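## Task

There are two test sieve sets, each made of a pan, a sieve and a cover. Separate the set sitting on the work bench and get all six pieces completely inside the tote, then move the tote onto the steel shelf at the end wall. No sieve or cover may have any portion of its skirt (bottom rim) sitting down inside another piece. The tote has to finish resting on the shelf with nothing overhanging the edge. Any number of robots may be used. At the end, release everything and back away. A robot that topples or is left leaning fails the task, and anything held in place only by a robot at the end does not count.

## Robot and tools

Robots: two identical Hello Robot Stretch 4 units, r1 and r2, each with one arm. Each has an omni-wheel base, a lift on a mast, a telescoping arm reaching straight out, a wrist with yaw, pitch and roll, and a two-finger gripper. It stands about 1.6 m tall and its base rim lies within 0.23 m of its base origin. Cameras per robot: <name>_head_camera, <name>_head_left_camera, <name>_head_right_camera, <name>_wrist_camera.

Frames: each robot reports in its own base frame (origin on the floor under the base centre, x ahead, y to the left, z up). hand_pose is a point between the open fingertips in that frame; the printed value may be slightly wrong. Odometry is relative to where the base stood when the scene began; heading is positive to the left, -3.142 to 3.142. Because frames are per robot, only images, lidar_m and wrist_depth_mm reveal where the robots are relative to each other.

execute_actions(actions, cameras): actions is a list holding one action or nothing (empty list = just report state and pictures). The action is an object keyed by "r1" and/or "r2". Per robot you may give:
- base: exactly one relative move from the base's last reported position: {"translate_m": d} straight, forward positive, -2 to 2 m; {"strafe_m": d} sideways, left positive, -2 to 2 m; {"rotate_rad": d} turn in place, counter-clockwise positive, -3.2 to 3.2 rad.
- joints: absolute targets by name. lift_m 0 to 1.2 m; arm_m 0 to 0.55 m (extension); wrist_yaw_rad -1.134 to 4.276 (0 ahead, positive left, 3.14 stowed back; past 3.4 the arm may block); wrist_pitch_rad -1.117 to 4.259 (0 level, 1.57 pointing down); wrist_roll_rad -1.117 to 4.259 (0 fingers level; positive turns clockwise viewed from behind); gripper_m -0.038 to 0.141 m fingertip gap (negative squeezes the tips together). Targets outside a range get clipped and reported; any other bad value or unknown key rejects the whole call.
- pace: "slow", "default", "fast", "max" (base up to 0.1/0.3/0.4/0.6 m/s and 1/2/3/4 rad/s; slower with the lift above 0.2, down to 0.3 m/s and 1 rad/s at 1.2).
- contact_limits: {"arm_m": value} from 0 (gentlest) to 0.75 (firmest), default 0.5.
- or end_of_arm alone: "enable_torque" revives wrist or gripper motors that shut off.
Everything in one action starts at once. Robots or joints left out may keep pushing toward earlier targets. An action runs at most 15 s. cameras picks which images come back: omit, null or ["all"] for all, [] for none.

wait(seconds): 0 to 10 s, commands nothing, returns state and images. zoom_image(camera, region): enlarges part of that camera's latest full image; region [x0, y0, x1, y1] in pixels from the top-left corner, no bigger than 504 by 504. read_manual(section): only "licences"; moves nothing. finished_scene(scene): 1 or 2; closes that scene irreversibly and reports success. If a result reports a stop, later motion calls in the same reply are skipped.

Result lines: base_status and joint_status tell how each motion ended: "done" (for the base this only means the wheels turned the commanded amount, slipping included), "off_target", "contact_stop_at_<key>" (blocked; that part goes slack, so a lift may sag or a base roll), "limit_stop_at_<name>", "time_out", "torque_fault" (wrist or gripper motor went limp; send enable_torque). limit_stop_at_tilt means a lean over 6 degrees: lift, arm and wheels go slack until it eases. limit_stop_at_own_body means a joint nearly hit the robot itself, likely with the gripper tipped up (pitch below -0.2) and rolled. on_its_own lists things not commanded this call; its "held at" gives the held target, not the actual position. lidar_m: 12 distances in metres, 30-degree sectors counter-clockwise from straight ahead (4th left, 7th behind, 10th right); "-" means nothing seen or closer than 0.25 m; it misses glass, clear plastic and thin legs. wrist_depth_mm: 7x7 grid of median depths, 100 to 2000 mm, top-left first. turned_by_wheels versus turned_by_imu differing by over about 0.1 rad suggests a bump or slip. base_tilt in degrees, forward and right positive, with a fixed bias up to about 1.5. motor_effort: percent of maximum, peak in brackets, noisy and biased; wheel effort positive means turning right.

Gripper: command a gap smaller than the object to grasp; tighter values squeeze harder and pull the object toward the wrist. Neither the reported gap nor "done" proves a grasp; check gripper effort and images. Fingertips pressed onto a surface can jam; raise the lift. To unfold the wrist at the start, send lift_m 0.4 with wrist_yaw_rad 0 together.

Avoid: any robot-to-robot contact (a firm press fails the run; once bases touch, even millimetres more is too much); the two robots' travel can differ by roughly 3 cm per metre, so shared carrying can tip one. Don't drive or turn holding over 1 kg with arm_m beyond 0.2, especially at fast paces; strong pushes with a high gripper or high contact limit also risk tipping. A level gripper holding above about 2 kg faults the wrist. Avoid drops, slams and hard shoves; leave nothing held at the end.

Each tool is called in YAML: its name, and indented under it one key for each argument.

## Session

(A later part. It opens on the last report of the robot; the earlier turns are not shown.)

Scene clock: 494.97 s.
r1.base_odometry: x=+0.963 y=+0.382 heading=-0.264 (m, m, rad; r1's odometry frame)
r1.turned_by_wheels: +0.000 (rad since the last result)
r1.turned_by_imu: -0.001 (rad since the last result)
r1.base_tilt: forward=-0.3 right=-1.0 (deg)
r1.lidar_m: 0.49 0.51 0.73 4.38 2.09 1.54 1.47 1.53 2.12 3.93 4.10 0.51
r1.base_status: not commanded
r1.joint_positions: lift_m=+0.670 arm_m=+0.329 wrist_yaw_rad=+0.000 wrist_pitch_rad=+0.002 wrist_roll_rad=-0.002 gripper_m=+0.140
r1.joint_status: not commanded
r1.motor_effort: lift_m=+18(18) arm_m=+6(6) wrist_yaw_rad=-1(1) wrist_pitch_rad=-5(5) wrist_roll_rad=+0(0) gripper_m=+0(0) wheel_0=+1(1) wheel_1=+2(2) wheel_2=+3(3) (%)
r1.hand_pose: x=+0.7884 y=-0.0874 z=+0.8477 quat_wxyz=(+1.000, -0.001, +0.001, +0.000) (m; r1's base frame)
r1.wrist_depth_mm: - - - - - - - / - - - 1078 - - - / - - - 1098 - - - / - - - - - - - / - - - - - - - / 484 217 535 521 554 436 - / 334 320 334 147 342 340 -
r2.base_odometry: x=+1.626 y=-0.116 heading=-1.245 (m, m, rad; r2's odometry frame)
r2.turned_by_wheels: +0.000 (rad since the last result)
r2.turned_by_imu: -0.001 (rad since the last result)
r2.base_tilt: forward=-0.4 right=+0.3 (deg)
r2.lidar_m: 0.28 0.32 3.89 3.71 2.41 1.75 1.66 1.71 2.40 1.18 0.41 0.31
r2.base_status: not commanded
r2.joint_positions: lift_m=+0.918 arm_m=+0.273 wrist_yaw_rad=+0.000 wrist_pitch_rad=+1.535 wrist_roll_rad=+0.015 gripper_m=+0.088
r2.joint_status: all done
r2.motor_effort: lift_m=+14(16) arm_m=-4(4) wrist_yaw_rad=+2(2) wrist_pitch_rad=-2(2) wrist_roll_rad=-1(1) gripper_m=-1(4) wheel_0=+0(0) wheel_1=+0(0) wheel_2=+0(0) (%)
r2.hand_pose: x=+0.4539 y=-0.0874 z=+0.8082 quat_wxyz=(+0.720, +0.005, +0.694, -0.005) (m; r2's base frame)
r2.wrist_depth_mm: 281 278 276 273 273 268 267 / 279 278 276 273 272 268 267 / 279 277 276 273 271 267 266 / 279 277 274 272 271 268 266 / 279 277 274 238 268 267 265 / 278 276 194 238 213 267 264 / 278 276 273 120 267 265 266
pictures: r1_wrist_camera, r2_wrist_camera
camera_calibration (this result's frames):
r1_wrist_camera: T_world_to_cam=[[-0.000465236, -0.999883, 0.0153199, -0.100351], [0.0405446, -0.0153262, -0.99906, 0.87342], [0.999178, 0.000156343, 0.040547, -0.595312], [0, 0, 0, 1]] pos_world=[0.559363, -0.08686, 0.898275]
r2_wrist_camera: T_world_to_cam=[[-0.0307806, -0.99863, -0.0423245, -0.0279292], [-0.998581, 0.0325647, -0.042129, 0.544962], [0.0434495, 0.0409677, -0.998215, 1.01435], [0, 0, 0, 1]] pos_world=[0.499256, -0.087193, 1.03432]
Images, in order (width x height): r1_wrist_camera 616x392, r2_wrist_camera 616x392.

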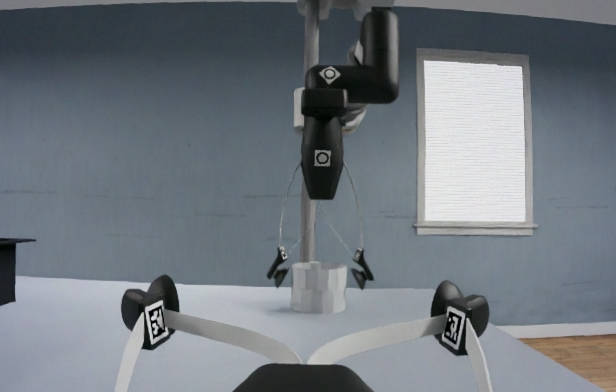

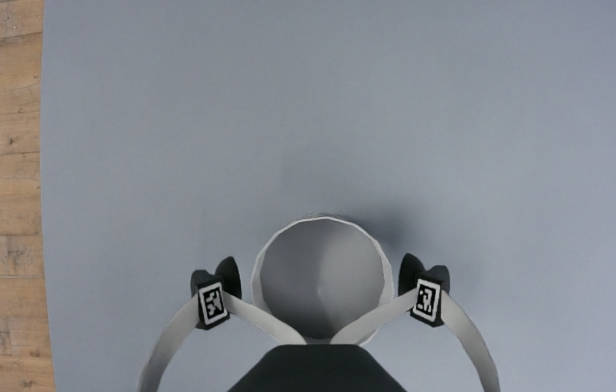

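execute_actions:
  actions:
    - {"r2": {"joints": {"gripper_m": 0.058}}}
  cameras: []

execute_actions:
  actions:
    - {"r2": {"joints": {"lift_m": 0.94}, "pace": "slow"}}
  cameras: ["r1_wrist_camera"]

zoom_image:
  camera: "r1_wrist_camera"
  region: [240, 200, 400, 330]

Scene clock: 500.93 s.
r1.base_odometry: x=+0.963 y=+0.382 heading=-0.264 (m, m, rad; r1's odometry frame)
r1.turned_by_wheels: +0.000 (rad since the last result)
r1.turned_by_imu: -0.001 (rad since the last result)
r1.base_tilt: forward=-0.4 right=-1.0 (deg)
r1.lidar_m: 0.47 0.50 0.71 4.39 2.07 1.54 1.45 1.53 2.10 3.91 4.09 0.52
r1.base_status: not commanded
r1.joint_positions: lift_m=+0.670 arm_m=+0.329 wrist_yaw_rad=+0.000 wrist_pitch_rad=+0.002 wrist_roll_rad=-0.002 gripper_m=+0.140
r1.joint_status: not commanded
r1.motor_effort: lift_m=+19(19) arm_m=+6(6) wrist_yaw_rad=-2(1) wrist_pitch_rad=-5(5) wrist_roll_rad=+0(1) gripper_m=-1(1) wheel_0=+1(1) wheel_1=+2(2) wheel_2=+3(3) (%)
r1.hand_pose: x=+0.7884 y=-0.0874 z=+0.8477 quat_wxyz=(+1.000, -0.001, +0.001, +0.000) (m; r1's base frame)
r1.wrist_depth_mm: - - - - - - - / - - - 1042 - - - / - - - 1060 - - - / - - - - - - - / - - - - - - - / 484 217 530 521 554 439 - / 330 320 336 147 343 338 -
r2.base_odometry: x=+1.626 y=-0.116 heading=-1.245 (m, m, rad; r2's odometry frame)
r2.turned_by_wheels: +0.000 (rad since the last result)
r2.turned_by_imu: -0.001 (rad since the last result)
r2.base_tilt: forward=-0.5 right=+0.3 (deg)
r2.lidar_m: 0.27 0.30 3.87 3.70 2.38 1.73 1.66 1.76 2.44 1.17 0.46 0.31
r2.base_status: not commanded
r2.joint_positions: lift_m=+0.918 arm_m=+0.273 wrist_yaw_rad=+0.000 wrist_pitch_rad=+1.535 wrist_roll_rad=+0.015 gripper_m=+0.058
r2.joint_status: all done
r2.motor_effort: lift_m=+14(14) arm_m=-4(4) wrist_yaw_rad=+1(2) wrist_pitch_rad=-1(1) wrist_roll_rad=-1(0) gripper_m=-12(12) wheel_0=+0(0) wheel_1=+0(0) wheel_2=+0(0) (%)
r2.hand_pose: x=+0.4539 y=-0.0874 z=+0.8082 quat_wxyz=(+0.720, +0.005, +0.694, -0.005) (m; r2's base frame)
r2.wrist_depth_mm: 281 278 276 273 271 268 266 / 281 278 274 273 271 268 266 / 279 277 274 272 270 268 266 / 279 276 274 272 271 267 266 / 279 277 274 232 268 267 266 / 278 276 193 231 207 266 265 / 278 276 274 120 268 265 264
pictures: none
No camera images: the call's "cameras" was empty. Leave "cameras" out to get every camera's image.

Scene clock: 501.87 s.
r1.base_odometry: x=+0.963 y=+0.382 heading=-0.264 (m, m, rad; r1's odometry frame)
r1.turned_by_wheels: +0.000 (rad since the last result)
r1.turned_by_imu: +0.000 (rad since the last result)
r1.base_tilt: forward=-0.4 right=-1.0 (deg)
r1.lidar_m: 0.50 0.52 0.73 4.42 2.05 1.53 1.45 1.51 2.14 3.93 4.12 0.50
r1.base_status: not commanded
r1.joint_positions: lift_m=+0.670 arm_m=+0.329 wrist_yaw_rad=+0.000 wrist_pitch_rad=+0.002 wrist_roll_rad=-0.002 gripper_m=+0.140
r1.joint_status: not commanded
r1.motor_effort: lift_m=+19(19) arm_m=+6(6) wrist_yaw_rad=-1(1) wrist_pitch_rad=-5(4) wrist_roll_rad=-1(1) gripper_m=+1(1) wheel_0=+1(1) wheel_1=+2(2) wheel_2=+3(3) (%)
r1.hand_pose: x=+0.7884 y=-0.0874 z=+0.8477 quat_wxyz=(+1.000, -0.001, +0.001, +0.000) (m; r1's base frame)
r1.wrist_depth_mm: - - - - 946 - - / - - - 569 - - - / - - - 1060 - - - / - - - - - - - / - - - 554 - - - / 492 216 539 521 554 436 - / 334 322 334 146 342 338 -
r2.base_odometry: x=+1.626 y=-0.116 heading=-1.245 (m, m, rad; r2's odometry frame)
r2.turned_by_wheels: +0.000 (rad since the last result)
r2.turned_by_imu: +0.000 (rad since the last result)
r2.base_tilt: forward=-0.5 right=+0.3 (deg)
r2.lidar_m: 0.27 0.29 3.89 3.71 2.33 1.74 1.65 1.70 2.41 1.18 0.44 0.31
r2.base_status: not commanded
r2.joint_positions: lift_m=+0.940 arm_m=+0.273 wrist_yaw_rad=+0.000 wrist_pitch_rad=+1.535 wrist_roll_rad=+0.015 gripper_m=+0.058
r2.joint_status: all done
r2.motor_effort: lift_m=+22(20) arm_m=-4(4) wrist_yaw_rad=+1(2) wrist_pitch_rad=-2(2) wrist_roll_rad=-2(1) gripper_m=-7(11) wheel_0=+0(0) wheel_1=+0(0) wheel_2=+0(0) (%)
r2.hand_pose: x=+0.4539 y=-0.0874 z=+0.8295 quat_wxyz=(+0.720, +0.005, +0.694, -0.005) (m; r2's base frame)
r2.wrist_depth_mm: 699 301 297 296 293 290 289 / 1118 300 297 294 291 290 287 / 1118 298 296 294 291 289 287 / 1118 298 296 294 291 289 287 / 1118 298 296 232 290 289 286 / 1098 297 193 231 207 287 286 / 1078 297 296 120 289 287 286
pictures: r1_wrist_camera
camera_calibration (this result's frames):
r1_wrist_camera: T_world_to_cam=[[-0.000465234, -0.999883, 0.0153199, -0.100351], [0.0405447, -0.0153262, -0.99906, 0.87342], [0.999178, 0.000156344, 0.0405471, -0.595312], [0, 0, 0, 1]] pos_world=[0.559363, -0.08686, 0.898275]
Images, in order (width x height): r1_wrist_camera 616x392.

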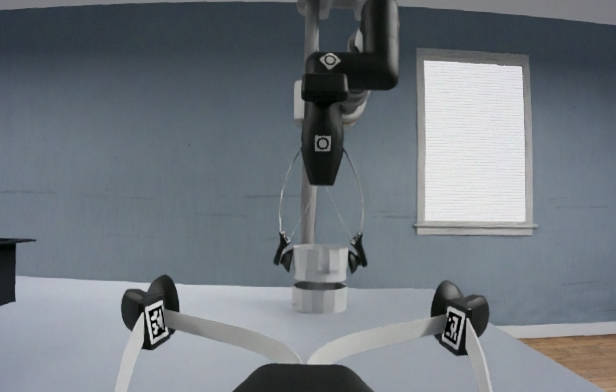

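Region (240, 200, 400, 330) of r1_wrist_camera's 616x392 image, scaled by 3.150; it fills the top 410 rows of this view, and the rest is white.

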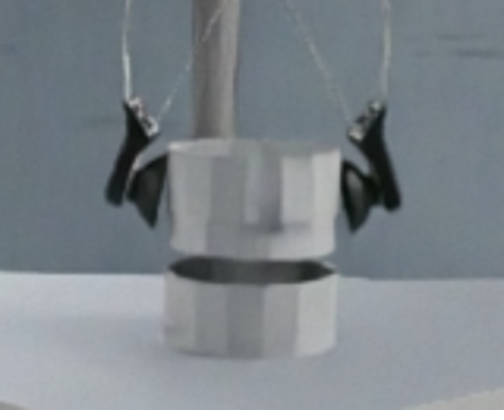

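execute_actions:
  actions:
    - {"r2": {"base": {"strafe_m": -0.6}, "joints": {"lift_m": 1.03, "arm_m": 0.41, "wrist_roll_rad": 1.585}}}
  cameras: ["r2_wrist_camera", "r1_head_camera"]

Scene clock: 518.53 s.
r1.base_odometry: x=+0.963 y=+0.382 heading=-0.264 (m, m, rad; r1's odometry frame)
r1.turned_by_wheels: +0.000 (rad since the last result)
r1.turned_by_imu: -0.001 (rad since the last result)
r1.base_tilt: forward=-0.4 right=-1.0 (deg)
r1.lidar_m: 0.48 0.52 0.73 4.40 2.04 1.55 1.47 1.55 2.15 3.92 4.10 0.50
r1.base_status: not commanded
r1.joint_positions: lift_m=+0.670 arm_m=+0.329 wrist_yaw_rad=+0.000 wrist_pitch_rad=+0.002 wrist_roll_rad=-0.002 gripper_m=+0.140
r1.joint_status: not commanded
r1.motor_effort: lift_m=+19(18) arm_m=+6(6) wrist_yaw_rad=-1(1) wrist_pitch_rad=-5(5) wrist_roll_rad=+0(0) gripper_m=+0(0) wheel_0=+1(1) wheel_1=+2(2) wheel_2=+3(3) (%)
r1.hand_pose: x=+0.7884 y=-0.0874 z=+0.8477 quat_wxyz=(+1.000, -0.001, +0.001, +0.000) (m; r1's base frame)
r1.wrist_depth_mm: - 1160 - - - - - / - 1098 - - - - - / - - - - - - - / - - - - - - - / - - - - - - - / 492 216 535 525 554 439 - / 334 320 334 146 343 338 -
r2.base_odometry: x=+1.057 y=-0.308 heading=-1.244 (m, m, rad; r2's odometry frame)
r2.turned_by_wheels: +0.000 (rad since the last result)
r2.turned_by_imu: +0.000 (rad since the last result)
r2.base_tilt: forward=-0.4 right=+0.3 (deg)
r2.lidar_m: 0.25 0.30 0.45 4.31 2.38 1.75 1.65 1.72 2.44 3.96 0.44 0.31
r2.base_status: done
r2.joint_positions: lift_m=+1.030 arm_m=+0.409 wrist_yaw_rad=+0.000 wrist_pitch_rad=+1.535 wrist_roll_rad=+1.585 gripper_m=+0.058
r2.joint_status: all done
r2.motor_effort: lift_m=+21(21) arm_m=+4(5) wrist_yaw_rad=+1(2) wrist_pitch_rad=-1(1) wrist_roll_rad=+0(4) gripper_m=-8(12) wheel_0=+1(9) wheel_1=+1(6) wheel_2=+0(2) (%)
r2.hand_pose: x=+0.5904 y=-0.0874 z=+0.9196 quat_wxyz=(+0.505, +0.512, +0.488, -0.494) (m; r2's base frame)
r2.wrist_depth_mm: 397 389 384 382 375 370 364 / 399 394 387 382 375 370 366 / 399 392 387 379 290 370 368 / 322 375 384 382 375 373 368 / 379 375 387 231 287 373 368 / 389 394 193 231 207 373 368 / 389 366 389 120 377 289 370
pictures: r1_head_camera, r2_wrist_camera
camera_calibration (this result's frames):
r2_wrist_camera: T_world_to_cam=[[-0.99656, 0.0311378, -0.0768032, 0.672928], [0.0316554, 0.999484, -0.0055305, 0.128588], [0.0765913, -0.00794271, -0.997031, 1.09465], [0, 0, 0, 1]] pos_world=[0.582702, -0.14078, 1.1438]
Images, in order (width x height): r1_head_camera 420x560, r2_wrist_camera 616x392.

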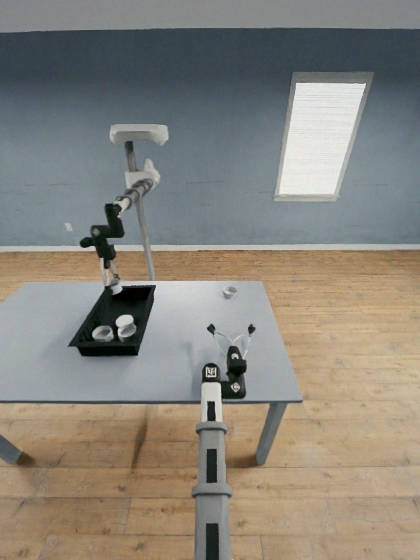

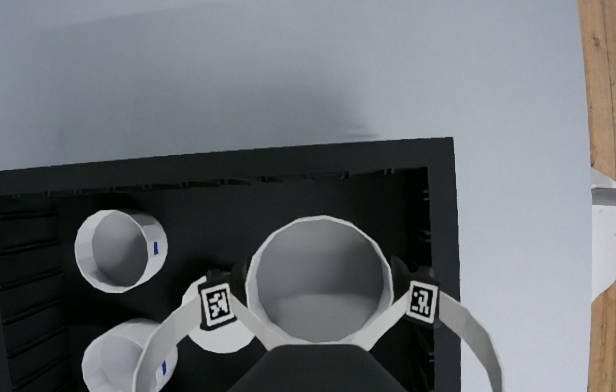

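execute_actions:
  actions:
    - {"r2": {"base": {"strafe_m": -0.008}, "joints": {"lift_m": 0.912, "arm_m": 0.418}}}
  cameras: ["r2_wrist_camera"]

Scene clock: 537.50 s.
r1.base_odometry: x=+0.963 y=+0.382 heading=-0.264 (m, m, rad; r1's odometry frame)
r1.turned_by_wheels: +0.000 (rad since the last result)
r1.turned_by_imu: -0.001 (rad since the last result)
r1.base_tilt: forward=-0.4 right=-1.0 (deg)
r1.lidar_m: 0.49 0.53 0.72 4.38 2.06 1.55 1.48 1.55 2.14 3.94 4.09 0.52
r1.base_status: not commanded
r1.joint_positions: lift_m=+0.670 arm_m=+0.329 wrist_yaw_rad=+0.000 wrist_pitch_rad=+0.002 wrist_roll_rad=-0.002 gripper_m=+0.140
r1.joint_status: not commanded
r1.motor_effort: lift_m=+19(19) arm_m=+6(6) wrist_yaw_rad=-1(2) wrist_pitch_rad=-4(5) wrist_roll_rad=-1(1) gripper_m=+0(1) wheel_0=+1(1) wheel_1=+2(2) wheel_2=+3(3) (%)
r1.hand_pose: x=+0.7884 y=-0.0874 z=+0.8477 quat_wxyz=(+1.000, -0.001, +0.001, +0.000) (m; r1's base frame)
r1.wrist_depth_mm: - - - - - - - / - 1118 - - - - - / - 1160 - - - - - / - - - - - - - / - - - - - - - / 484 216 530 525 554 436 - / 334 320 334 146 343 336 -
r2.base_odometry: x=+1.050 y=-0.311 heading=-1.244 (m, m, rad; r2's odometry frame)
r2.turned_by_wheels: +0.000 (rad since the last result)
r2.turned_by_imu: -0.001 (rad since the last result)
r2.base_tilt: forward=-0.5 right=+0.4 (deg)
r2.lidar_m: 0.28 0.31 0.41 4.33 2.39 1.71 1.67 1.76 2.41 3.94 0.43 0.31
r2.base_status: done
r2.joint_positions: lift_m=+0.912 arm_m=+0.417 wrist_yaw_rad=+0.000 wrist_pitch_rad=+1.535 wrist_roll_rad=+1.585 gripper_m=+0.058
r2.joint_status: all done
r2.motor_effort: lift_m=+14(21) arm_m=+4(4) wrist_yaw_rad=+1(1) wrist_pitch_rad=-1(0) wrist_roll_rad=+0(0) gripper_m=-12(10) wheel_0=-1(7) wheel_1=+1(2) wheel_2=+0(0) (%)
r2.hand_pose: x=+0.5984 y=-0.0874 z=+0.8022 quat_wxyz=(+0.505, +0.512, +0.488, -0.494) (m; r2's base frame)
r2.wrist_depth_mm: 274 270 266 263 258 255 - / 274 270 266 263 259 255 252 / 274 270 178 175 172 169 168 / 183 194 264 260 257 191 168 / 255 270 265 231 257 202 169 / 256 271 193 230 207 173 169 / 274 260 246 120 259 172 169
pictures: r2_wrist_camera
camera_calibration (this result's frames):
r2_wrist_camera: T_world_to_cam=[[-0.99656, 0.031148, -0.0768033, 0.671888], [0.0316656, 0.999483, -0.00553016, 0.127679], [0.0765914, -0.00794316, -0.997031, 0.976996], [0, 0, 0, 1]] pos_world=[0.590704, -0.14078, 1.0264]
Images, in order (width x height): r2_wrist_camera 616x392.

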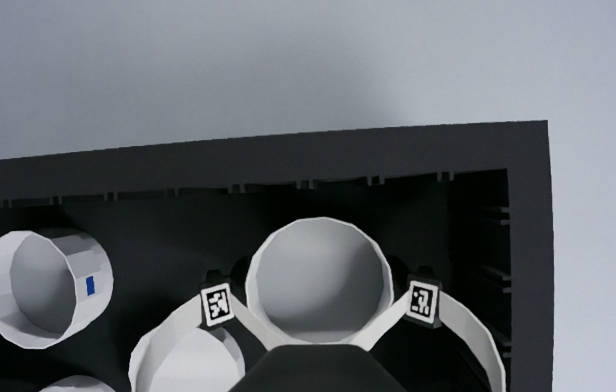

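execute_actions:
  actions:
    - {"r2": {"joints": {"lift_m": 0.908, "gripper_m": 0.09}, "pace": "slow"}}
  cameras: ["r2_wrist_camera"]

Scene clock: 546.63 s.
r1.base_odometry: x=+0.963 y=+0.382 heading=-0.264 (m, m, rad; r1's odometry frame)
r1.turned_by_wheels: +0.000 (rad since the last result)
r1.turned_by_imu: -0.001 (rad since the last result)
r1.base_tilt: forward=-0.4 right=-1.0 (deg)
r1.lidar_m: 0.46 0.52 0.73 4.39 2.05 1.54 1.46 1.54 2.12 3.95 4.06 0.52
r1.base_status: not commanded
r1.joint_positions: lift_m=+0.670 arm_m=+0.329 wrist_yaw_rad=+0.000 wrist_pitch_rad=+0.002 wrist_roll_rad=-0.002 gripper_m=+0.140
r1.joint_status: not commanded
r1.motor_effort: lift_m=+19(19) arm_m=+6(6) wrist_yaw_rad=-2(2) wrist_pitch_rad=-4(4) wrist_roll_rad=-1(0) gripper_m=-1(1) wheel_0=+1(1) wheel_1=+2(2) wheel_2=+3(3) (%)
r1.hand_pose: x=+0.7884 y=-0.0874 z=+0.8477 quat_wxyz=(+1.000, -0.001, +0.001, +0.000) (m; r1's base frame)
r1.wrist_depth_mm: - - - - - - - / 788 1160 - - - - - / - 1160 - - - - - / - - - - - - - / - - - - - - - / 484 217 535 517 544 445 - / 332 322 336 146 343 338 -
r2.base_odometry: x=+1.050 y=-0.311 heading=-1.244 (m, m, rad; r2's odometry frame)
r2.turned_by_wheels: +0.000 (rad since the last result)
r2.turned_by_imu: -0.001 (rad since the last result)
r2.base_tilt: forward=-0.4 right=+0.4 (deg)
r2.lidar_m: 0.26 0.29 0.39 4.33 2.37 1.71 1.66 1.73 2.44 3.98 0.44 0.31
r2.base_status: not commanded
r2.joint_positions: lift_m=+0.908 arm_m=+0.417 wrist_yaw_rad=+0.000 wrist_pitch_rad=+1.535 wrist_roll_rad=+1.585 gripper_m=+0.090
r2.joint_status: all done
r2.motor_effort: lift_m=+13(13) arm_m=+4(4) wrist_yaw_rad=+1(1) wrist_pitch_rad=-1(0) wrist_roll_rad=+1(1) gripper_m=-2(10) wheel_0=-1(1) wheel_1=+1(1) wheel_2=+0(0) (%)
r2.hand_pose: x=+0.5984 y=-0.0874 z=+0.7982 quat_wxyz=(+0.505, +0.512, +0.488, -0.494) (m; r2's base frame)
r2.wrist_depth_mm: 271 266 263 259 255 251 - / 270 267 263 259 256 252 249 / 271 266 174 172 168 166 165 / 180 195 260 257 254 191 165 / 249 266 262 240 254 202 165 / 252 266 200 240 213 178 166 / 272 245 242 120 256 173 -
pictures: r2_wrist_camera
camera_calibration (this result's frames):
r2_wrist_camera: T_world_to_cam=[[-0.996559, 0.031159, -0.0768098, 0.671591], [0.0316766, 0.999483, -0.00552956, 0.127649], [0.0765978, -0.00794361, -0.99703, 0.973023], [0, 0, 0, 1]] pos_world=[0.590705, -0.14078, 1.02242]
Images, in order (width x height): r2_wrist_camera 616x392.

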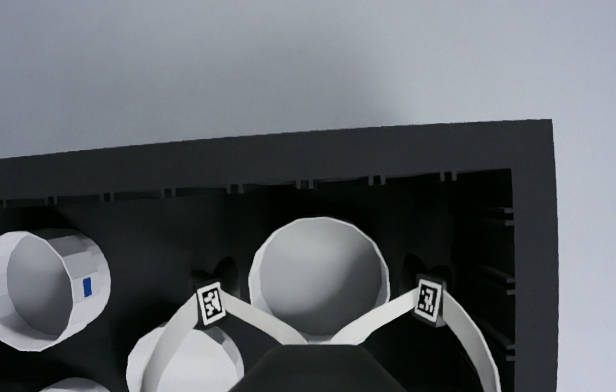

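execute_actions:
  actions:
    - {"r2": {"joints": {"lift_m": 1.01}, "pace": "fast"}}
  cameras: []

execute_actions:
  actions:
    - {"r2": {"base": {"strafe_m": 0.608}, "joints": {"arm_m": 0.272, "wrist_roll_rad": 0.015, "gripper_m": 0.11}, "pace": "fast"}}
  cameras: ["r2_wrist_camera", "r1_wrist_camera"]

Scene clock: 553.40 s.
r1.base_odometry: x=+0.963 y=+0.382 heading=-0.264 (m, m, rad; r1's odometry frame)
r1.turned_by_wheels: +0.000 (rad since the last result)
r1.turned_by_imu: -0.001 (rad since the last result)
r1.base_tilt: forward=-0.4 right=-1.0 (deg)
r1.lidar_m: 0.49 0.51 0.67 4.39 2.04 1.53 1.47 1.57 2.15 3.94 4.11 0.53
r1.base_status: not commanded
r1.joint_positions: lift_m=+0.670 arm_m=+0.329 wrist_yaw_rad=+0.000 wrist_pitch_rad=+0.002 wrist_roll_rad=-0.002 gripper_m=+0.140
r1.joint_status: not commanded
r1.motor_effort: lift_m=+19(19) arm_m=+6(6) wrist_yaw_rad=+0(2) wrist_pitch_rad=-5(5) wrist_roll_rad=+1(0) gripper_m=-2(1) wheel_0=+1(1) wheel_1=+2(2) wheel_2=+3(3) (%)
r1.hand_pose: x=+0.7884 y=-0.0874 z=+0.8477 quat_wxyz=(+1.000, -0.001, +0.001, +0.000) (m; r1's base frame)
r1.wrist_depth_mm: 809 - - - - - - / - 1060 - - - - - / - - - - - - - / - - - - - - - / - - - - - - - / 488 216 530 525 549 436 - / 332 320 338 147 342 338 -
r2.base_odometry: x=+1.050 y=-0.311 heading=-1.244 (m, m, rad; r2's odometry frame)
r2.turned_by_wheels: +0.000 (rad since the last result)
r2.turned_by_imu: -0.001 (rad since the last result)
r2.base_tilt: forward=-0.4 right=+0.3 (deg)
r2.lidar_m: 0.25 0.31 0.43 4.32 2.36 1.73 1.65 1.77 2.39 3.97 0.42 0.31
r2.base_status: not commanded
r2.joint_positions: lift_m=+1.010 arm_m=+0.417 wrist_yaw_rad=+0.000 wrist_pitch_rad=+1.535 wrist_roll_rad=+1.585 gripper_m=+0.090
r2.joint_status: all done
r2.motor_effort: lift_m=+21(18) arm_m=+4(4) wrist_yaw_rad=+1(1) wrist_pitch_rad=-1(1) wrist_roll_rad=+1(0) gripper_m=+0(1) wheel_0=-1(1) wheel_1=+1(1) wheel_2=+0(0) (%)
r2.hand_pose: x=+0.5984 y=-0.0874 z=+0.8996 quat_wxyz=(+0.505, +0.512, +0.488, -0.494) (m; r2's base frame)
r2.wrist_depth_mm: 377 373 366 362 353 349 347 / 377 373 366 362 355 349 347 / 379 373 366 359 355 351 347 / 287 294 364 343 353 349 349 / 364 355 366 343 355 351 349 / 377 373 200 359 213 351 349 / 373 347 347 120 357 268 351
pictures: none
No camera images: the call's "cameras" was empty. Leave "cameras" out to get every camera's image.

Scene clock: 556.50 s.
r1.base_odometry: x=+0.963 y=+0.382 heading=-0.264 (m, m, rad; r1's odometry frame)
r1.turned_by_wheels: +0.000 (rad since the last result)
r1.turned_by_imu: -0.001 (rad since the last result)
r1.base_tilt: forward=-0.4 right=-1.0 (deg)
r1.lidar_m: 0.47 0.53 0.71 4.40 2.03 1.54 1.45 1.56 2.13 3.94 4.09 0.51
r1.base_status: not commanded
r1.joint_positions: lift_m=+0.670 arm_m=+0.329 wrist_yaw_rad=+0.000 wrist_pitch_rad=+0.002 wrist_roll_rad=-0.002 gripper_m=+0.140
r1.joint_status: not commanded
r1.motor_effort: lift_m=+18(19) arm_m=+6(6) wrist_yaw_rad=+0(3) wrist_pitch_rad=-4(5) wrist_roll_rad=+0(1) gripper_m=+0(0) wheel_0=+1(1) wheel_1=+2(2) wheel_2=+3(3) (%)
r1.hand_pose: x=+0.7884 y=-0.0874 z=+0.8477 quat_wxyz=(+1.000, -0.001, +0.001, +0.000) (m; r1's base frame)
r1.wrist_depth_mm: - - - 554 - - - / - - - 931 - - - / - - - - - - - / - - - - - - - / - - - - - - - / 488 217 539 521 554 442 - / 334 322 334 147 342 336 -
r2.base_odometry: x=+1.625 y=-0.116 heading=-1.244 (m, m, rad; r2's odometry frame)
r2.turned_by_wheels: +0.000 (rad since the last result)
r2.turned_by_imu: -0.001 (rad since the last result)
r2.base_tilt: forward=-0.4 right=+0.3 (deg)
r2.lidar_m: 0.25 0.32 3.82 3.71 2.35 1.72 1.65 1.75 2.43 1.18 0.42 0.31
r2.base_status: done
r2.joint_positions: lift_m=+1.010 arm_m=+0.273 wrist_yaw_rad=+0.000 wrist_pitch_rad=+1.535 wrist_roll_rad=+0.015 gripper_m=+0.110
r2.joint_status: all done
r2.motor_effort: lift_m=+21(21) arm_m=-4(4) wrist_yaw_rad=+1(2) wrist_pitch_rad=-2(2) wrist_roll_rad=-2(5) gripper_m=+0(1) wheel_0=+0(9) wheel_1=+0(7) wheel_2=+0(1) (%)
r2.hand_pose: x=+0.4539 y=-0.0874 z=+0.8996 quat_wxyz=(+0.720, +0.006, +0.694, -0.005) (m; r2's base frame)
r2.wrist_depth_mm: 1182 375 368 368 364 359 359 / 1182 373 368 366 364 362 357 / 1182 370 366 366 362 359 357 / 1182 373 366 364 362 359 355 / 1182 370 366 362 362 357 355 / 1160 370 217 362 357 357 353 / 1160 368 366 119 359 357 353
pictures: r1_wrist_camera, r2_wrist_camera
camera_calibration (this result's frames):
r1_wrist_camera: T_world_to_cam=[[-0.000465355, -0.999883, 0.0153198, -0.100351], [0.0405447, -0.0153261, -0.99906, 0.87342], [0.999178, 0.000156219, 0.0405471, -0.595312], [0, 0, 0, 1]] pos_world=[0.559363, -0.0868601, 0.898275]
r2_wrist_camera: T_world_to_cam=[[-0.031246, -0.998614, -0.0423413, -0.0238328], [-0.998567, 0.0330301, -0.042115, 0.548823], [0.0434551, 0.0409647, -0.998215, 1.10559], [0, 0, 0, 1]] pos_world=[0.499248, -0.0872178, 1.12572]
Images, in order (width x height): r1_wrist_camera 616x392, r2_wrist_camera 616x392.

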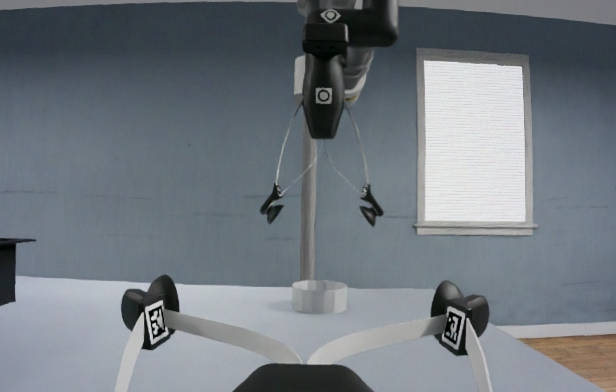

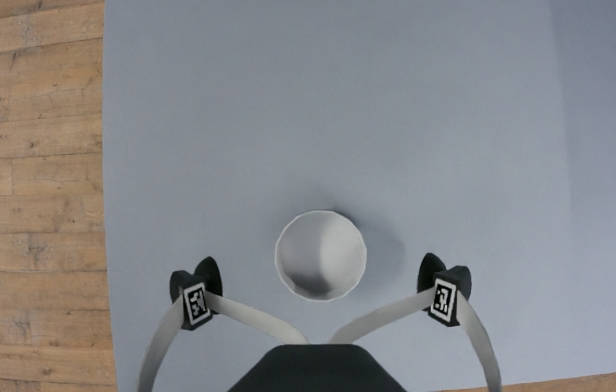

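execute_actions:
  actions:
    - {"r2": {"joints": {"lift_m": 0.899, "gripper_m": 0.09}}}
  cameras: ["r1_wrist_camera", "r2_wrist_camera"]

zoom_image:
  camera: "r1_wrist_camera"
  region: [240, 200, 400, 330]

Scene clock: 562.73 s.
r1.base_odometry: x=+0.963 y=+0.382 heading=-0.264 (m, m, rad; r1's odometry frame)
r1.turned_by_wheels: +0.000 (rad since the last result)
r1.turned_by_imu: -0.001 (rad since the last result)
r1.base_tilt: forward=-0.4 right=-1.0 (deg)
r1.lidar_m: 0.48 0.51 0.70 4.38 2.09 1.52 1.46 1.56 2.12 3.93 4.11 0.50
r1.base_status: not commanded
r1.joint_positions: lift_m=+0.670 arm_m=+0.329 wrist_yaw_rad=+0.000 wrist_pitch_rad=+0.002 wrist_roll_rad=-0.002 gripper_m=+0.140
r1.joint_status: not commanded
r1.motor_effort: lift_m=+19(19) arm_m=+6(6) wrist_yaw_rad=-1(1) wrist_pitch_rad=-5(5) wrist_roll_rad=-1(0) gripper_m=-1(2) wheel_0=+1(1) wheel_1=+2(2) wheel_2=+3(3) (%)
r1.hand_pose: x=+0.7884 y=-0.0874 z=+0.8477 quat_wxyz=(+1.000, -0.001, +0.001, +0.000) (m; r1's base frame)
r1.wrist_depth_mm: - - - - - - - / - - - - 564 - - / - - - 1025 - - - / - - - - - - - / - - - - - - - / 488 218 539 512 549 442 - / 334 320 336 147 345 336 -
r2.base_odometry: x=+1.625 y=-0.116 heading=-1.244 (m, m, rad; r2's odometry frame)
r2.turned_by_wheels: +0.000 (rad since the last result)
r2.turned_by_imu: -0.001 (rad since the last result)
r2.base_tilt: forward=-0.5 right=+0.3 (deg)
r2.lidar_m: 0.28 0.27 3.83 3.69 2.40 1.72 1.65 1.73 2.43 1.21 0.41 0.30
r2.base_status: not commanded
r2.joint_positions: lift_m=+0.899 arm_m=+0.273 wrist_yaw_rad=+0.000 wrist_pitch_rad=+1.535 wrist_roll_rad=+0.015 gripper_m=+0.090
r2.joint_status: all done
r2.motor_effort: lift_m=+14(19) arm_m=-4(4) wrist_yaw_rad=+3(2) wrist_pitch_rad=-1(2) wrist_roll_rad=-1(2) gripper_m=-4(4) wheel_0=+0(0) wheel_1=+0(0) wheel_2=+0(0) (%)
r2.hand_pose: x=+0.4539 y=-0.0874 z=+0.7892 quat_wxyz=(+0.720, +0.006, +0.694, -0.005) (m; r2's base frame)
r2.wrist_depth_mm: 260 258 256 255 252 250 - / 260 258 256 254 252 250 248 / 259 258 255 253 251 250 248 / 258 257 255 253 251 249 247 / 258 257 255 250 250 248 247 / 259 257 200 251 213 248 246 / 258 257 254 120 250 248 -
pictures: r1_wrist_camera, r2_wrist_camera
camera_calibration (this result's frames):
r1_wrist_camera: T_world_to_cam=[[-0.000465474, -0.999883, 0.0153199, -0.100351], [0.0405447, -0.0153262, -0.99906, 0.87342], [0.999178, 0.000156106, 0.0405471, -0.595312], [0, 0, 0, 1]] pos_world=[0.559363, -0.0868601, 0.898275]
r2_wrist_camera: T_world_to_cam=[[-0.0312462, -0.998614, -0.0423413, -0.028507], [-0.998567, 0.0330304, -0.042115, 0.544172], [0.0434552, 0.0409647, -0.998215, 0.995396], [0, 0, 0, 1]] pos_world=[0.499246, -0.0872178, 1.01533]
Images, in order (width x height): r1_wrist_camera 616x392, r2_wrist_camera 616x392.

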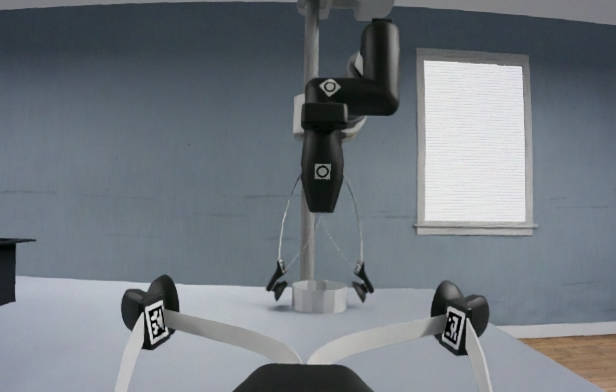

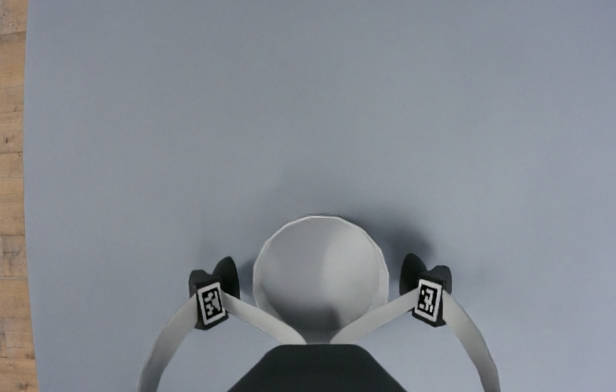

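Region (240, 200, 400, 330) of r1_wrist_camera's 616x392 image, scaled by 3.150; it fills the top 410 rows of this view, and the rest is white.

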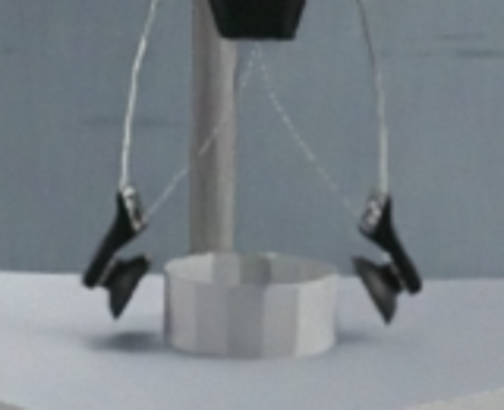

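execute_actions:
  actions:
    - {"r2": {"joints": {"lift_m": 0.896, "gripper_m": 0.055}, "pace": "slow"}}
  cameras: ["r1_wrist_camera"]

zoom_image:
  camera: "r1_wrist_camera"
  region: [240, 200, 400, 330]

Scene clock: 570.97 s.
r1.base_odometry: x=+0.963 y=+0.382 heading=-0.264 (m, m, rad; r1's odometry frame)
r1.turned_by_wheels: +0.000 (rad since the last result)
r1.turned_by_imu: -0.001 (rad since the last result)
r1.base_tilt: forward=-0.4 right=-1.0 (deg)
r1.lidar_m: 0.48 0.51 0.70 4.42 2.05 1.54 1.48 1.53 2.08 3.95 4.11 0.53
r1.base_status: not commanded
r1.joint_positions: lift_m=+0.670 arm_m=+0.329 wrist_yaw_rad=+0.000 wrist_pitch_rad=+0.002 wrist_roll_rad=-0.002 gripper_m=+0.140
r1.joint_status: not commanded
r1.motor_effort: lift_m=+18(18) arm_m=+6(6) wrist_yaw_rad=-1(2) wrist_pitch_rad=-5(5) wrist_roll_rad=+1(0) gripper_m=-1(1) wheel_0=+1(1) wheel_1=+2(2) wheel_2=+3(3) (%)
r1.hand_pose: x=+0.7884 y=-0.0874 z=+0.8477 quat_wxyz=(+1.000, -0.001, +0.001, +0.000) (m; r1's base frame)
r1.wrist_depth_mm: - - - - - - - / - - - - 564 - - / - - - 574 - - - / - - - - - - - / - - - - - - - / 492 216 535 521 544 445 - / 334 322 336 146 345 338 -
r2.base_odometry: x=+1.625 y=-0.116 heading=-1.244 (m, m, rad; r2's odometry frame)
r2.turned_by_wheels: +0.000 (rad since the last result)
r2.turned_by_imu: -0.001 (rad since the last result)
r2.base_tilt: forward=-0.4 right=+0.3 (deg)
r2.lidar_m: 0.26 0.32 3.89 3.71 2.40 1.75 1.65 1.75 2.40 1.22 0.43 0.32
r2.base_status: not commanded
r2.joint_positions: lift_m=+0.896 arm_m=+0.273 wrist_yaw_rad=+0.000 wrist_pitch_rad=+1.535 wrist_roll_rad=+0.015 gripper_m=+0.055
r2.joint_status: all done
r2.motor_effort: lift_m=+13(14) arm_m=-4(4) wrist_yaw_rad=+1(1) wrist_pitch_rad=-3(3) wrist_roll_rad=-2(1) gripper_m=-17(14) wheel_0=+0(0) wheel_1=+0(0) wheel_2=+0(0) (%)
r2.hand_pose: x=+0.4539 y=-0.0874 z=+0.7862 quat_wxyz=(+0.720, +0.006, +0.694, -0.005) (m; r2's base frame)
r2.wrist_depth_mm: 257 255 253 251 249 247 - / 257 255 253 251 248 246 245 / 256 254 252 250 249 245 244 / 256 254 252 250 248 245 244 / 255 254 251 246 246 246 244 / 255 253 194 245 208 244 244 / 255 252 251 120 246 244 -
pictures: r1_wrist_camera
camera_calibration (this result's frames):
r1_wrist_camera: T_world_to_cam=[[-0.000465355, -0.999883, 0.0153198, -0.100351], [0.0405447, -0.0153261, -0.99906, 0.87342], [0.999178, 0.000156219, 0.0405471, -0.595312], [0, 0, 0, 1]] pos_world=[0.559363, -0.0868601, 0.898275]
Images, in order (width x height): r1_wrist_camera 616x392.

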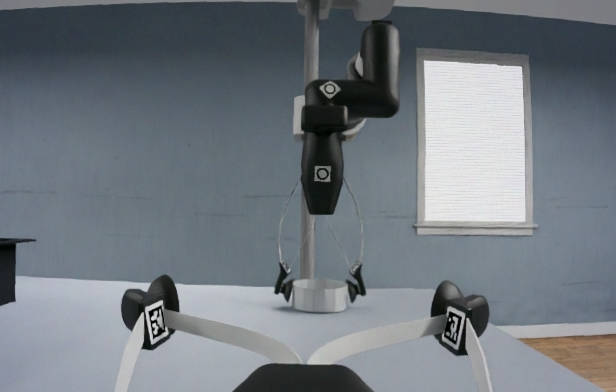

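Region (240, 200, 400, 330) of r1_wrist_camera's 616x392 image, scaled by 3.150; it fills the top 410 rows of this view, and the rest is white.

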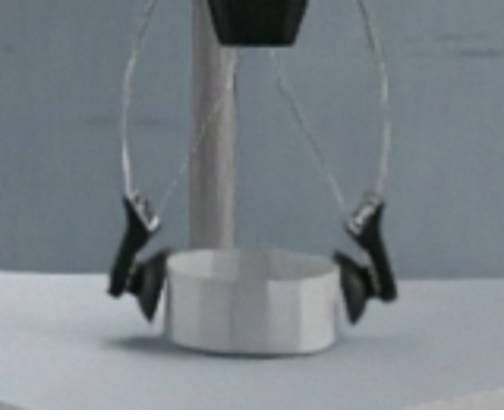

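execute_actions:
  actions:
    - {"r2": {"joints": {"gripper_m": 0.04, "lift_m": 0.905}, "pace": "slow"}}
  cameras: ["r1_wrist_camera"]

zoom_image:
  camera: "r1_wrist_camera"
  region: [240, 200, 400, 330]

Scene clock: 576.97 s.
r1.base_odometry: x=+0.963 y=+0.382 heading=-0.264 (m, m, rad; r1's odometry frame)
r1.turned_by_wheels: +0.000 (rad since the last result)
r1.turned_by_imu: -0.001 (rad since the last result)
r1.base_tilt: forward=-0.4 right=-1.0 (deg)
r1.lidar_m: 0.49 0.51 0.73 4.39 2.08 1.55 1.45 1.53 2.13 3.95 4.09 0.52
r1.base_status: not commanded
r1.joint_positions: lift_m=+0.670 arm_m=+0.329 wrist_yaw_rad=+0.000 wrist_pitch_rad=+0.002 wrist_roll_rad=-0.002 gripper_m=+0.140
r1.joint_status: not commanded
r1.motor_effort: lift_m=+18(19) arm_m=+6(6) wrist_yaw_rad=-2(2) wrist_pitch_rad=-4(5) wrist_roll_rad=-1(1) gripper_m=-1(0) wheel_0=+1(1) wheel_1=+2(2) wheel_2=+3(3) (%)
r1.hand_pose: x=+0.7884 y=-0.0874 z=+0.8477 quat_wxyz=(+1.000, -0.001, +0.001, +0.000) (m; r1's base frame)
r1.wrist_depth_mm: - - - - - - - / - - - - 564 - - / - - - 1025 - - - / - - - - - - - / - - - - - - - / 484 218 535 521 549 442 - / 332 324 336 146 343 334 -
r2.base_odometry: x=+1.625 y=-0.116 heading=-1.244 (m, m, rad; r2's odometry frame)
r2.turned_by_wheels: +0.000 (rad since the last result)
r2.turned_by_imu: -0.001 (rad since the last result)
r2.base_tilt: forward=-0.5 right=+0.4 (deg)
r2.lidar_m: 0.27 0.31 3.82 3.71 2.40 1.74 1.66 1.73 2.42 1.21 0.44 0.31
r2.base_status: not commanded
r2.joint_positions: lift_m=+0.905 arm_m=+0.273 wrist_yaw_rad=+0.000 wrist_pitch_rad=+1.535 wrist_roll_rad=+0.015 gripper_m=+0.040
r2.joint_status: all done
r2.motor_effort: lift_m=+22(24) arm_m=-4(4) wrist_yaw_rad=+2(1) wrist_pitch_rad=-2(1) wrist_roll_rad=-1(1) gripper_m=-18(17) wheel_0=+0(0) wheel_1=+0(0) wheel_2=+0(0) (%)
r2.hand_pose: x=+0.4539 y=-0.0874 z=+0.7945 quat_wxyz=(+0.720, +0.006, +0.694, -0.005) (m; r2's base frame)
r2.wrist_depth_mm: 266 264 263 259 258 256 253 / 265 263 260 258 256 255 254 / 264 263 262 259 257 255 253 / 265 263 262 258 257 255 253 / 264 262 260 239 254 254 252 / 264 262 189 239 208 253 251 / 264 260 259 121 254 252 -
pictures: r1_wrist_camera
camera_calibration (this result's frames):
r1_wrist_camera: T_world_to_cam=[[-0.000465176, -0.999883, 0.0153198, -0.100351], [0.0405447, -0.0153261, -0.99906, 0.87342], [0.999178, 0.000156398, 0.0405471, -0.595312], [0, 0, 0, 1]] pos_world=[0.559363, -0.08686, 0.898275]
Images, in order (width x height): r1_wrist_camera 616x392.

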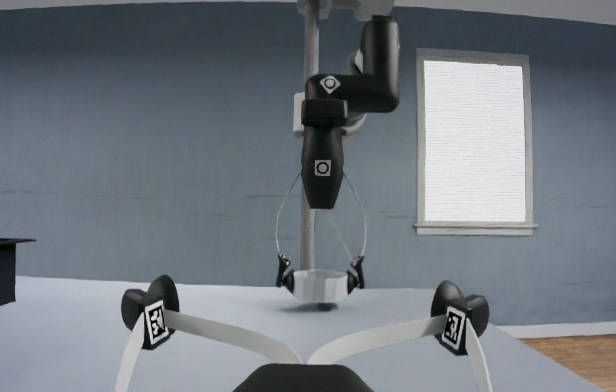

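Region (240, 200, 400, 330) of r1_wrist_camera's 616x392 image, scaled by 3.150; it fills the top 410 rows of this view, and the rest is white.

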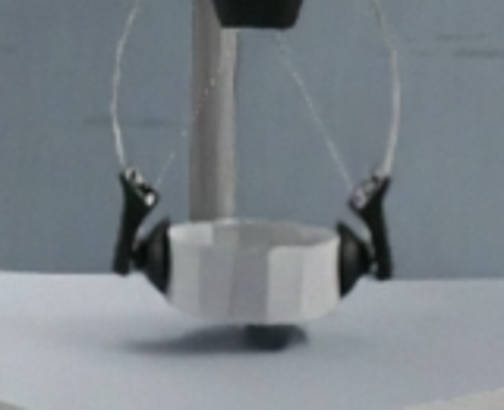

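execute_actions:
  actions:
    - {"r2": {"base": {"strafe_m": -0.48}, "joints": {"lift_m": 1.03, "arm_m": 0.418, "wrist_roll_rad": 1.585}}, "r1": {"joints": {"arm_m": 0.0, "lift_m": 0.75, "gripper_m": 0.06, "wrist_roll_rad": 1.57}}}
  cameras: ["r2_wrist_camera", "r1_head_camera"]

Scene clock: 632.77 s.
r1.base_odometry: x=+0.963 y=+0.382 heading=-0.264 (m, m, rad; r1's odometry frame)
r1.turned_by_wheels: +0.000 (rad since the last result)
r1.turned_by_imu: -0.001 (rad since the last result)
r1.base_tilt: forward=-0.4 right=-1.0 (deg)
r1.lidar_m: 0.47 0.50 0.69 4.38 2.07 1.53 1.46 1.56 2.13 3.94 4.10 0.52
r1.base_status: not commanded
r1.joint_positions: lift_m=+0.750 arm_m=+0.002 wrist_yaw_rad=+0.000 wrist_pitch_rad=+0.002 wrist_roll_rad=+1.570 gripper_m=+0.060
r1.joint_status: all done
r1.motor_effort: lift_m=+23(23) arm_m=-5(4) wrist_yaw_rad=-1(2) wrist_pitch_rad=-5(5) wrist_roll_rad=+1(6) gripper_m=-3(4) wheel_0=+1(1) wheel_1=+2(2) wheel_2=+3(3) (%)
r1.hand_pose: x=+0.4610 y=-0.0874 z=+0.9273 quat_wxyz=(+0.708, +0.707, +0.001, -0.001) (m; r1's base frame)
r1.wrist_depth_mm: - - - - - 342 1229 / - - - - - 343 283 / - - - - 691 347 324 / - - - - 683 342 300 / - - - - 683 340 297 / - - 214 - 222 336 274 / - 1205 1281 142 539 307 270
r2.base_odometry: x=+1.171 y=-0.270 heading=-1.244 (m, m, rad; r2's odometry frame)
r2.turned_by_wheels: +0.000 (rad since the last result)
r2.turned_by_imu: -0.001 (rad since the last result)
r2.base_tilt: forward=-0.4 right=+0.4 (deg)
r2.lidar_m: 0.29 0.30 0.43 4.19 2.37 1.73 1.65 1.73 2.40 4.08 0.45 0.31
r2.base_status: done
r2.joint_positions: lift_m=+1.030 arm_m=+0.417 wrist_yaw_rad=+0.000 wrist_pitch_rad=+1.535 wrist_roll_rad=+1.585 gripper_m=+0.040
r2.joint_status: all done
r2.motor_effort: lift_m=+21(18) arm_m=+4(7) wrist_yaw_rad=+1(1) wrist_pitch_rad=-3(2) wrist_roll_rad=+1(6) gripper_m=-19(19) wheel_0=+0(8) wheel_1=+1(9) wheel_2=+0(3) (%)
r2.hand_pose: x=+0.5984 y=-0.0874 z=+0.9196 quat_wxyz=(+0.505, +0.512, +0.488, -0.494) (m; r2's base frame)
r2.wrist_depth_mm: 304 301 306 315 312 368 364 / 364 373 384 359 370 368 366 / 375 373 384 362 375 368 366 / 387 389 362 382 375 370 368 / 364 368 387 240 319 370 368 / 340 343 189 239 207 289 368 / 402 397 389 121 377 375 370
pictures: r1_head_camera, r2_wrist_camera
camera_calibration (this result's frames):
r2_wrist_camera: T_world_to_cam=[[-0.99656, 0.0311305, -0.0768092, 0.680907], [0.0316481, 0.999484, -0.00553034, 0.128338], [0.0765974, -0.00794218, -0.99703, 1.09404], [0, 0, 0, 1]] pos_world=[0.590703, -0.14078, 1.1438]
Images, in order (width x height): r1_head_camera 420x560, r2_wrist_camera 616x392.

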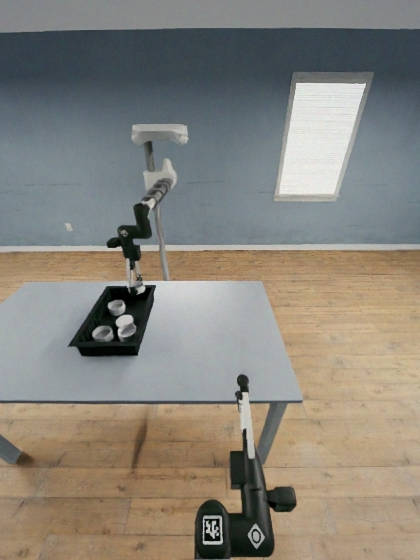

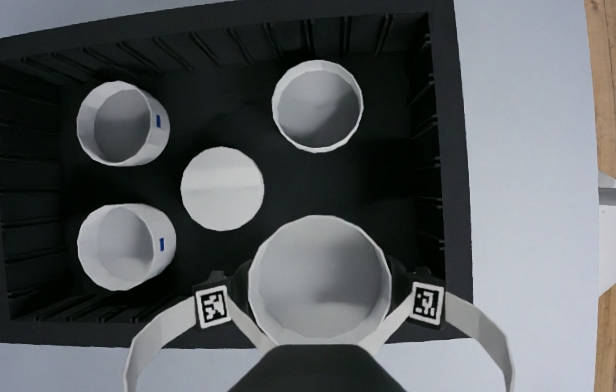

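zoom_image:
  camera: "r2_wrist_camera"
  region: [0, 200, 504, 392]

Region (0, 200, 504, 392) of r2_wrist_camera's 616x392 image, scaled by 1.000; it fills the top 192 rows of this view, and the rest is white.

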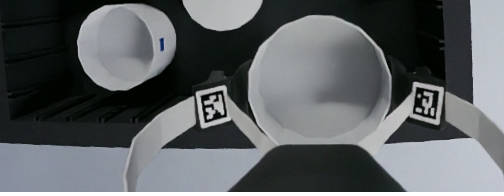

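execute_actions:
  actions:
    - {"r2": {"base": {"strafe_m": -0.012}, "joints": {"lift_m": 0.93, "arm_m": 0.41}}, "r1": {"base": {"strafe_m": 0.35}, "joints": {"wrist_yaw_rad": 0.6}}}
  cameras: ["r2_wrist_camera", "r1_head_camera"]

Scene clock: 666.83 s.
r1.base_odometry: x=+1.054 y=+0.720 heading=-0.263 (m, m, rad; r1's odometry frame)
r1.turned_by_wheels: +0.000 (rad since the last result)
r1.turned_by_imu: +0.000 (rad since the last result)
r1.base_tilt: forward=-0.4 right=-1.0 (deg)
r1.lidar_m: 0.50 0.53 0.70 4.04 2.05 1.55 1.46 1.55 2.12 4.30 0.73 0.52
r1.base_status: done
r1.joint_positions: lift_m=+0.750 arm_m=+0.002 wrist_yaw_rad=+0.600 wrist_pitch_rad=+0.002 wrist_roll_rad=+1.570 gripper_m=+0.060
r1.joint_status: all done
r1.motor_effort: lift_m=+22(23) arm_m=-5(5) wrist_yaw_rad=+0(4) wrist_pitch_rad=-5(4) wrist_roll_rad=+1(1) gripper_m=-3(3) wheel_0=+1(10) wheel_1=+1(6) wheel_2=+0(2) (%)
r1.hand_pose: x=+0.4599 y=+0.0907 z=+0.9274 quat_wxyz=(+0.676, +0.675, +0.210, +0.208) (m; r1's base frame)
r1.wrist_depth_mm: - - 621 699 399 340 246 / - - - - 402 342 248 / - - - - 430 345 251 / - - - - 462 347 250 / - - - - 591 343 278 / - - 215 - 223 338 1138 / - - - 143 569 342 1308
r2.base_odometry: x=+1.159 y=-0.273 heading=-1.244 (m, m, rad; r2's odometry frame)
r2.turned_by_wheels: +0.000 (rad since the last result)
r2.turned_by_imu: -0.001 (rad since the last result)
r2.base_tilt: forward=-0.5 right=+0.3 (deg)
r2.lidar_m: 0.27 0.31 0.43 4.19 2.36 1.73 1.64 1.73 2.44 4.08 0.42 0.31
r2.base_status: done
r2.joint_positions: lift_m=+0.930 arm_m=+0.411 wrist_yaw_rad=+0.000 wrist_pitch_rad=+1.535 wrist_roll_rad=+1.585 gripper_m=+0.040
r2.joint_status: all done
r2.motor_effort: lift_m=+14(22) arm_m=-4(6) wrist_yaw_rad=+1(1) wrist_pitch_rad=+0(2) wrist_roll_rad=+1(1) gripper_m=-17(21) wheel_0=+1(7) wheel_1=+0(3) wheel_2=+0(1) (%)
r2.hand_pose: x=+0.5920 y=-0.0874 z=+0.8202 quat_wxyz=(+0.505, +0.512, +0.488, -0.494) (m; r2's base frame)
r2.wrist_depth_mm: 256 263 273 260 273 186 270 / 272 286 282 260 274 192 270 / 273 286 283 260 276 187 271 / 291 265 263 281 276 189 272 / 267 287 282 240 276 191 272 / 268 290 189 238 208 187 272 / 264 239 254 121 233 194 273
pictures: r1_head_camera, r2_wrist_camera
camera_calibration (this result's frames):
r2_wrist_camera: T_world_to_cam=[[-0.996556, 0.0311382, -0.0768595, 0.666909], [0.0316561, 0.999484, -0.00552837, 0.127986], [0.0766477, -0.0079424, -0.997027, 0.995403], [0, 0, 0, 1]] pos_world=[0.584265, -0.14078, 1.04441]
Images, in order (width x height): r1_head_camera 420x560, r2_wrist_camera 616x392.

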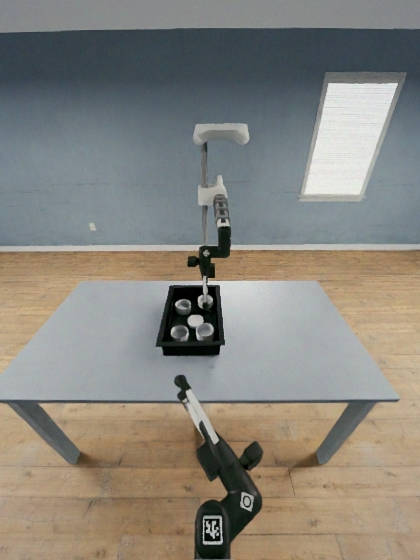

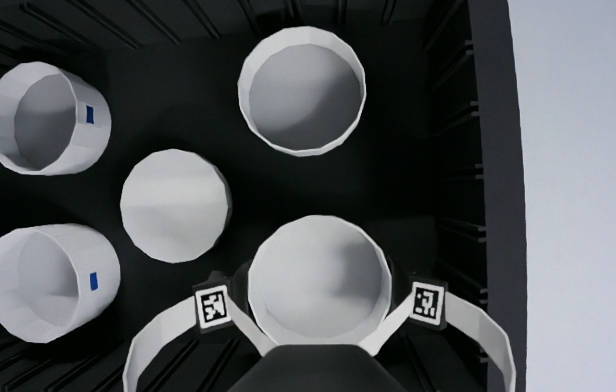

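execute_actions:
  actions:
    - {"r2": {"joints": {"lift_m": 0.9}}}
  cameras: []

execute_actions:
  actions:
    - {"r2": {"joints": {"gripper_m": 0.088}, "pace": "slow"}}
  cameras: ["r2_wrist_camera"]

Scene clock: 672.83 s.
r1.base_odometry: x=+1.054 y=+0.720 heading=-0.263 (m, m, rad; r1's odometry frame)
r1.turned_by_wheels: +0.000 (rad since the last result)
r1.turned_by_imu: -0.001 (rad since the last result)
r1.base_tilt: forward=-0.4 right=-1.0 (deg)
r1.lidar_m: 0.50 0.49 0.75 4.02 2.11 1.54 1.45 1.54 2.11 4.29 0.72 0.52
r1.base_status: not commanded
r1.joint_positions: lift_m=+0.750 arm_m=+0.002 wrist_yaw_rad=+0.600 wrist_pitch_rad=+0.002 wrist_roll_rad=+1.570 gripper_m=+0.060
r1.joint_status: not commanded
r1.motor_effort: lift_m=+22(23) arm_m=-5(5) wrist_yaw_rad=-1(0) wrist_pitch_rad=-6(4) wrist_roll_rad=+2(1) gripper_m=-4(4) wheel_0=+1(1) wheel_1=+1(1) wheel_2=+0(0) (%)
r1.hand_pose: x=+0.4599 y=+0.0907 z=+0.9274 quat_wxyz=(+0.676, +0.675, +0.210, +0.208) (m; r1's base frame)
r1.wrist_depth_mm: - - 627 621 397 342 245 / - - - - 397 343 248 / - - - - 433 343 249 / - - - - 459 342 249 / - - - - 591 342 277 / - - 214 - 222 338 1160 / - - - 143 564 345 1255
r2.base_odometry: x=+1.159 y=-0.273 heading=-1.244 (m, m, rad; r2's odometry frame)
r2.turned_by_wheels: +0.000 (rad since the last result)
r2.turned_by_imu: -0.001 (rad since the last result)
r2.base_tilt: forward=-0.5 right=+0.4 (deg)
r2.lidar_m: 0.26 0.28 0.44 4.20 2.36 1.74 1.65 1.76 2.44 4.10 0.43 0.31
r2.base_status: not commanded
r2.joint_positions: lift_m=+0.900 arm_m=+0.411 wrist_yaw_rad=+0.000 wrist_pitch_rad=+1.535 wrist_roll_rad=+1.585 gripper_m=+0.040
r2.joint_status: all done
r2.motor_effort: lift_m=+14(15) arm_m=-5(4) wrist_yaw_rad=+2(1) wrist_pitch_rad=-1(0) wrist_roll_rad=+1(2) gripper_m=-20(20) wheel_0=+2(2) wheel_1=-1(0) wheel_2=+0(0) (%)
r2.hand_pose: x=+0.5920 y=-0.0874 z=+0.7902 quat_wxyz=(+0.505, +0.512, +0.488, -0.494) (m; r2's base frame)
r2.wrist_depth_mm: 255 254 250 229 244 168 - / 241 256 252 230 244 175 156 / 241 255 253 231 246 183 156 / 262 234 251 250 246 188 157 / 236 235 253 239 245 191 157 / 237 259 189 239 207 167 157 / 262 238 252 121 234 184 -
pictures: none
No camera images: the call's "cameras" was empty. Leave "cameras" out to get every camera's image.

Scene clock: 674.90 s.
r1.base_odometry: x=+1.054 y=+0.720 heading=-0.263 (m, m, rad; r1's odometry frame)
r1.turned_by_wheels: +0.000 (rad since the last result)
r1.turned_by_imu: +0.000 (rad since the last result)
r1.base_tilt: forward=-0.4 right=-1.0 (deg)
r1.lidar_m: 0.49 0.53 0.73 4.02 2.07 1.51 1.47 1.56 2.13 4.29 0.74 0.52
r1.base_status: not commanded
r1.joint_positions: lift_m=+0.750 arm_m=+0.002 wrist_yaw_rad=+0.600 wrist_pitch_rad=+0.002 wrist_roll_rad=+1.570 gripper_m=+0.060
r1.joint_status: not commanded
r1.motor_effort: lift_m=+22(22) arm_m=-5(5) wrist_yaw_rad=-1(0) wrist_pitch_rad=-5(4) wrist_roll_rad=+1(1) gripper_m=-4(3) wheel_0=+1(1) wheel_1=+1(2) wheel_2=+0(0) (%)
r1.hand_pose: x=+0.4599 y=+0.0907 z=+0.9274 quat_wxyz=(+0.676, +0.675, +0.210, +0.208) (m; r1's base frame)
r1.wrist_depth_mm: - - 621 621 394 342 247 / - - - - 402 343 248 / - - - - 430 345 249 / - - - - 459 347 250 / - - - - 591 340 277 / - - 214 - 223 336 1138 / - - - 142 539 342 1308
r2.base_odometry: x=+1.159 y=-0.273 heading=-1.244 (m, m, rad; r2's odometry frame)
r2.turned_by_wheels: +0.000 (rad since the last result)
r2.turned_by_imu: -0.001 (rad since the last result)
r2.base_tilt: forward=-0.4 right=+0.3 (deg)
r2.lidar_m: 0.29 0.32 0.38 4.20 2.34 1.75 1.67 1.74 2.39 4.10 0.42 0.31
r2.base_status: not commanded
r2.joint_positions: lift_m=+0.900 arm_m=+0.411 wrist_yaw_rad=+0.000 wrist_pitch_rad=+1.535 wrist_roll_rad=+1.585 gripper_m=+0.088
r2.joint_status: all done
r2.motor_effort: lift_m=+14(14) arm_m=-4(4) wrist_yaw_rad=+1(1) wrist_pitch_rad=-1(0) wrist_roll_rad=+1(1) gripper_m=-1(17) wheel_0=+1(2) wheel_1=+0(0) wheel_2=+0(0) (%)
r2.hand_pose: x=+0.5920 y=-0.0874 z=+0.7902 quat_wxyz=(+0.505, +0.512, +0.488, -0.494) (m; r2's base frame)
r2.wrist_depth_mm: 255 254 251 230 244 168 - / 241 256 252 231 245 175 156 / 241 256 252 233 245 183 156 / 260 235 252 250 246 188 157 / 236 236 252 248 246 192 157 / 237 258 195 249 213 174 157 / 260 247 252 120 246 163 -
pictures: r2_wrist_camera
camera_calibration (this result's frames):
r2_wrist_camera: T_world_to_cam=[[-0.996563, 0.0311616, -0.0767489, 0.664487], [0.0316789, 0.999483, -0.00553106, 0.12781], [0.0765368, -0.00794337, -0.997035, 0.965555], [0, 0, 0, 1]] pos_world=[0.584254, -0.14078, 1.0144]
Images, in order (width x height): r2_wrist_camera 616x392.

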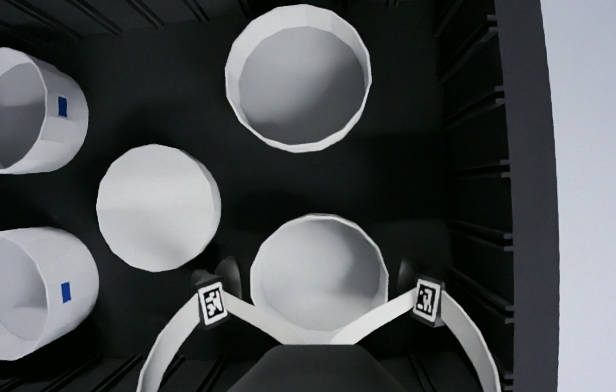

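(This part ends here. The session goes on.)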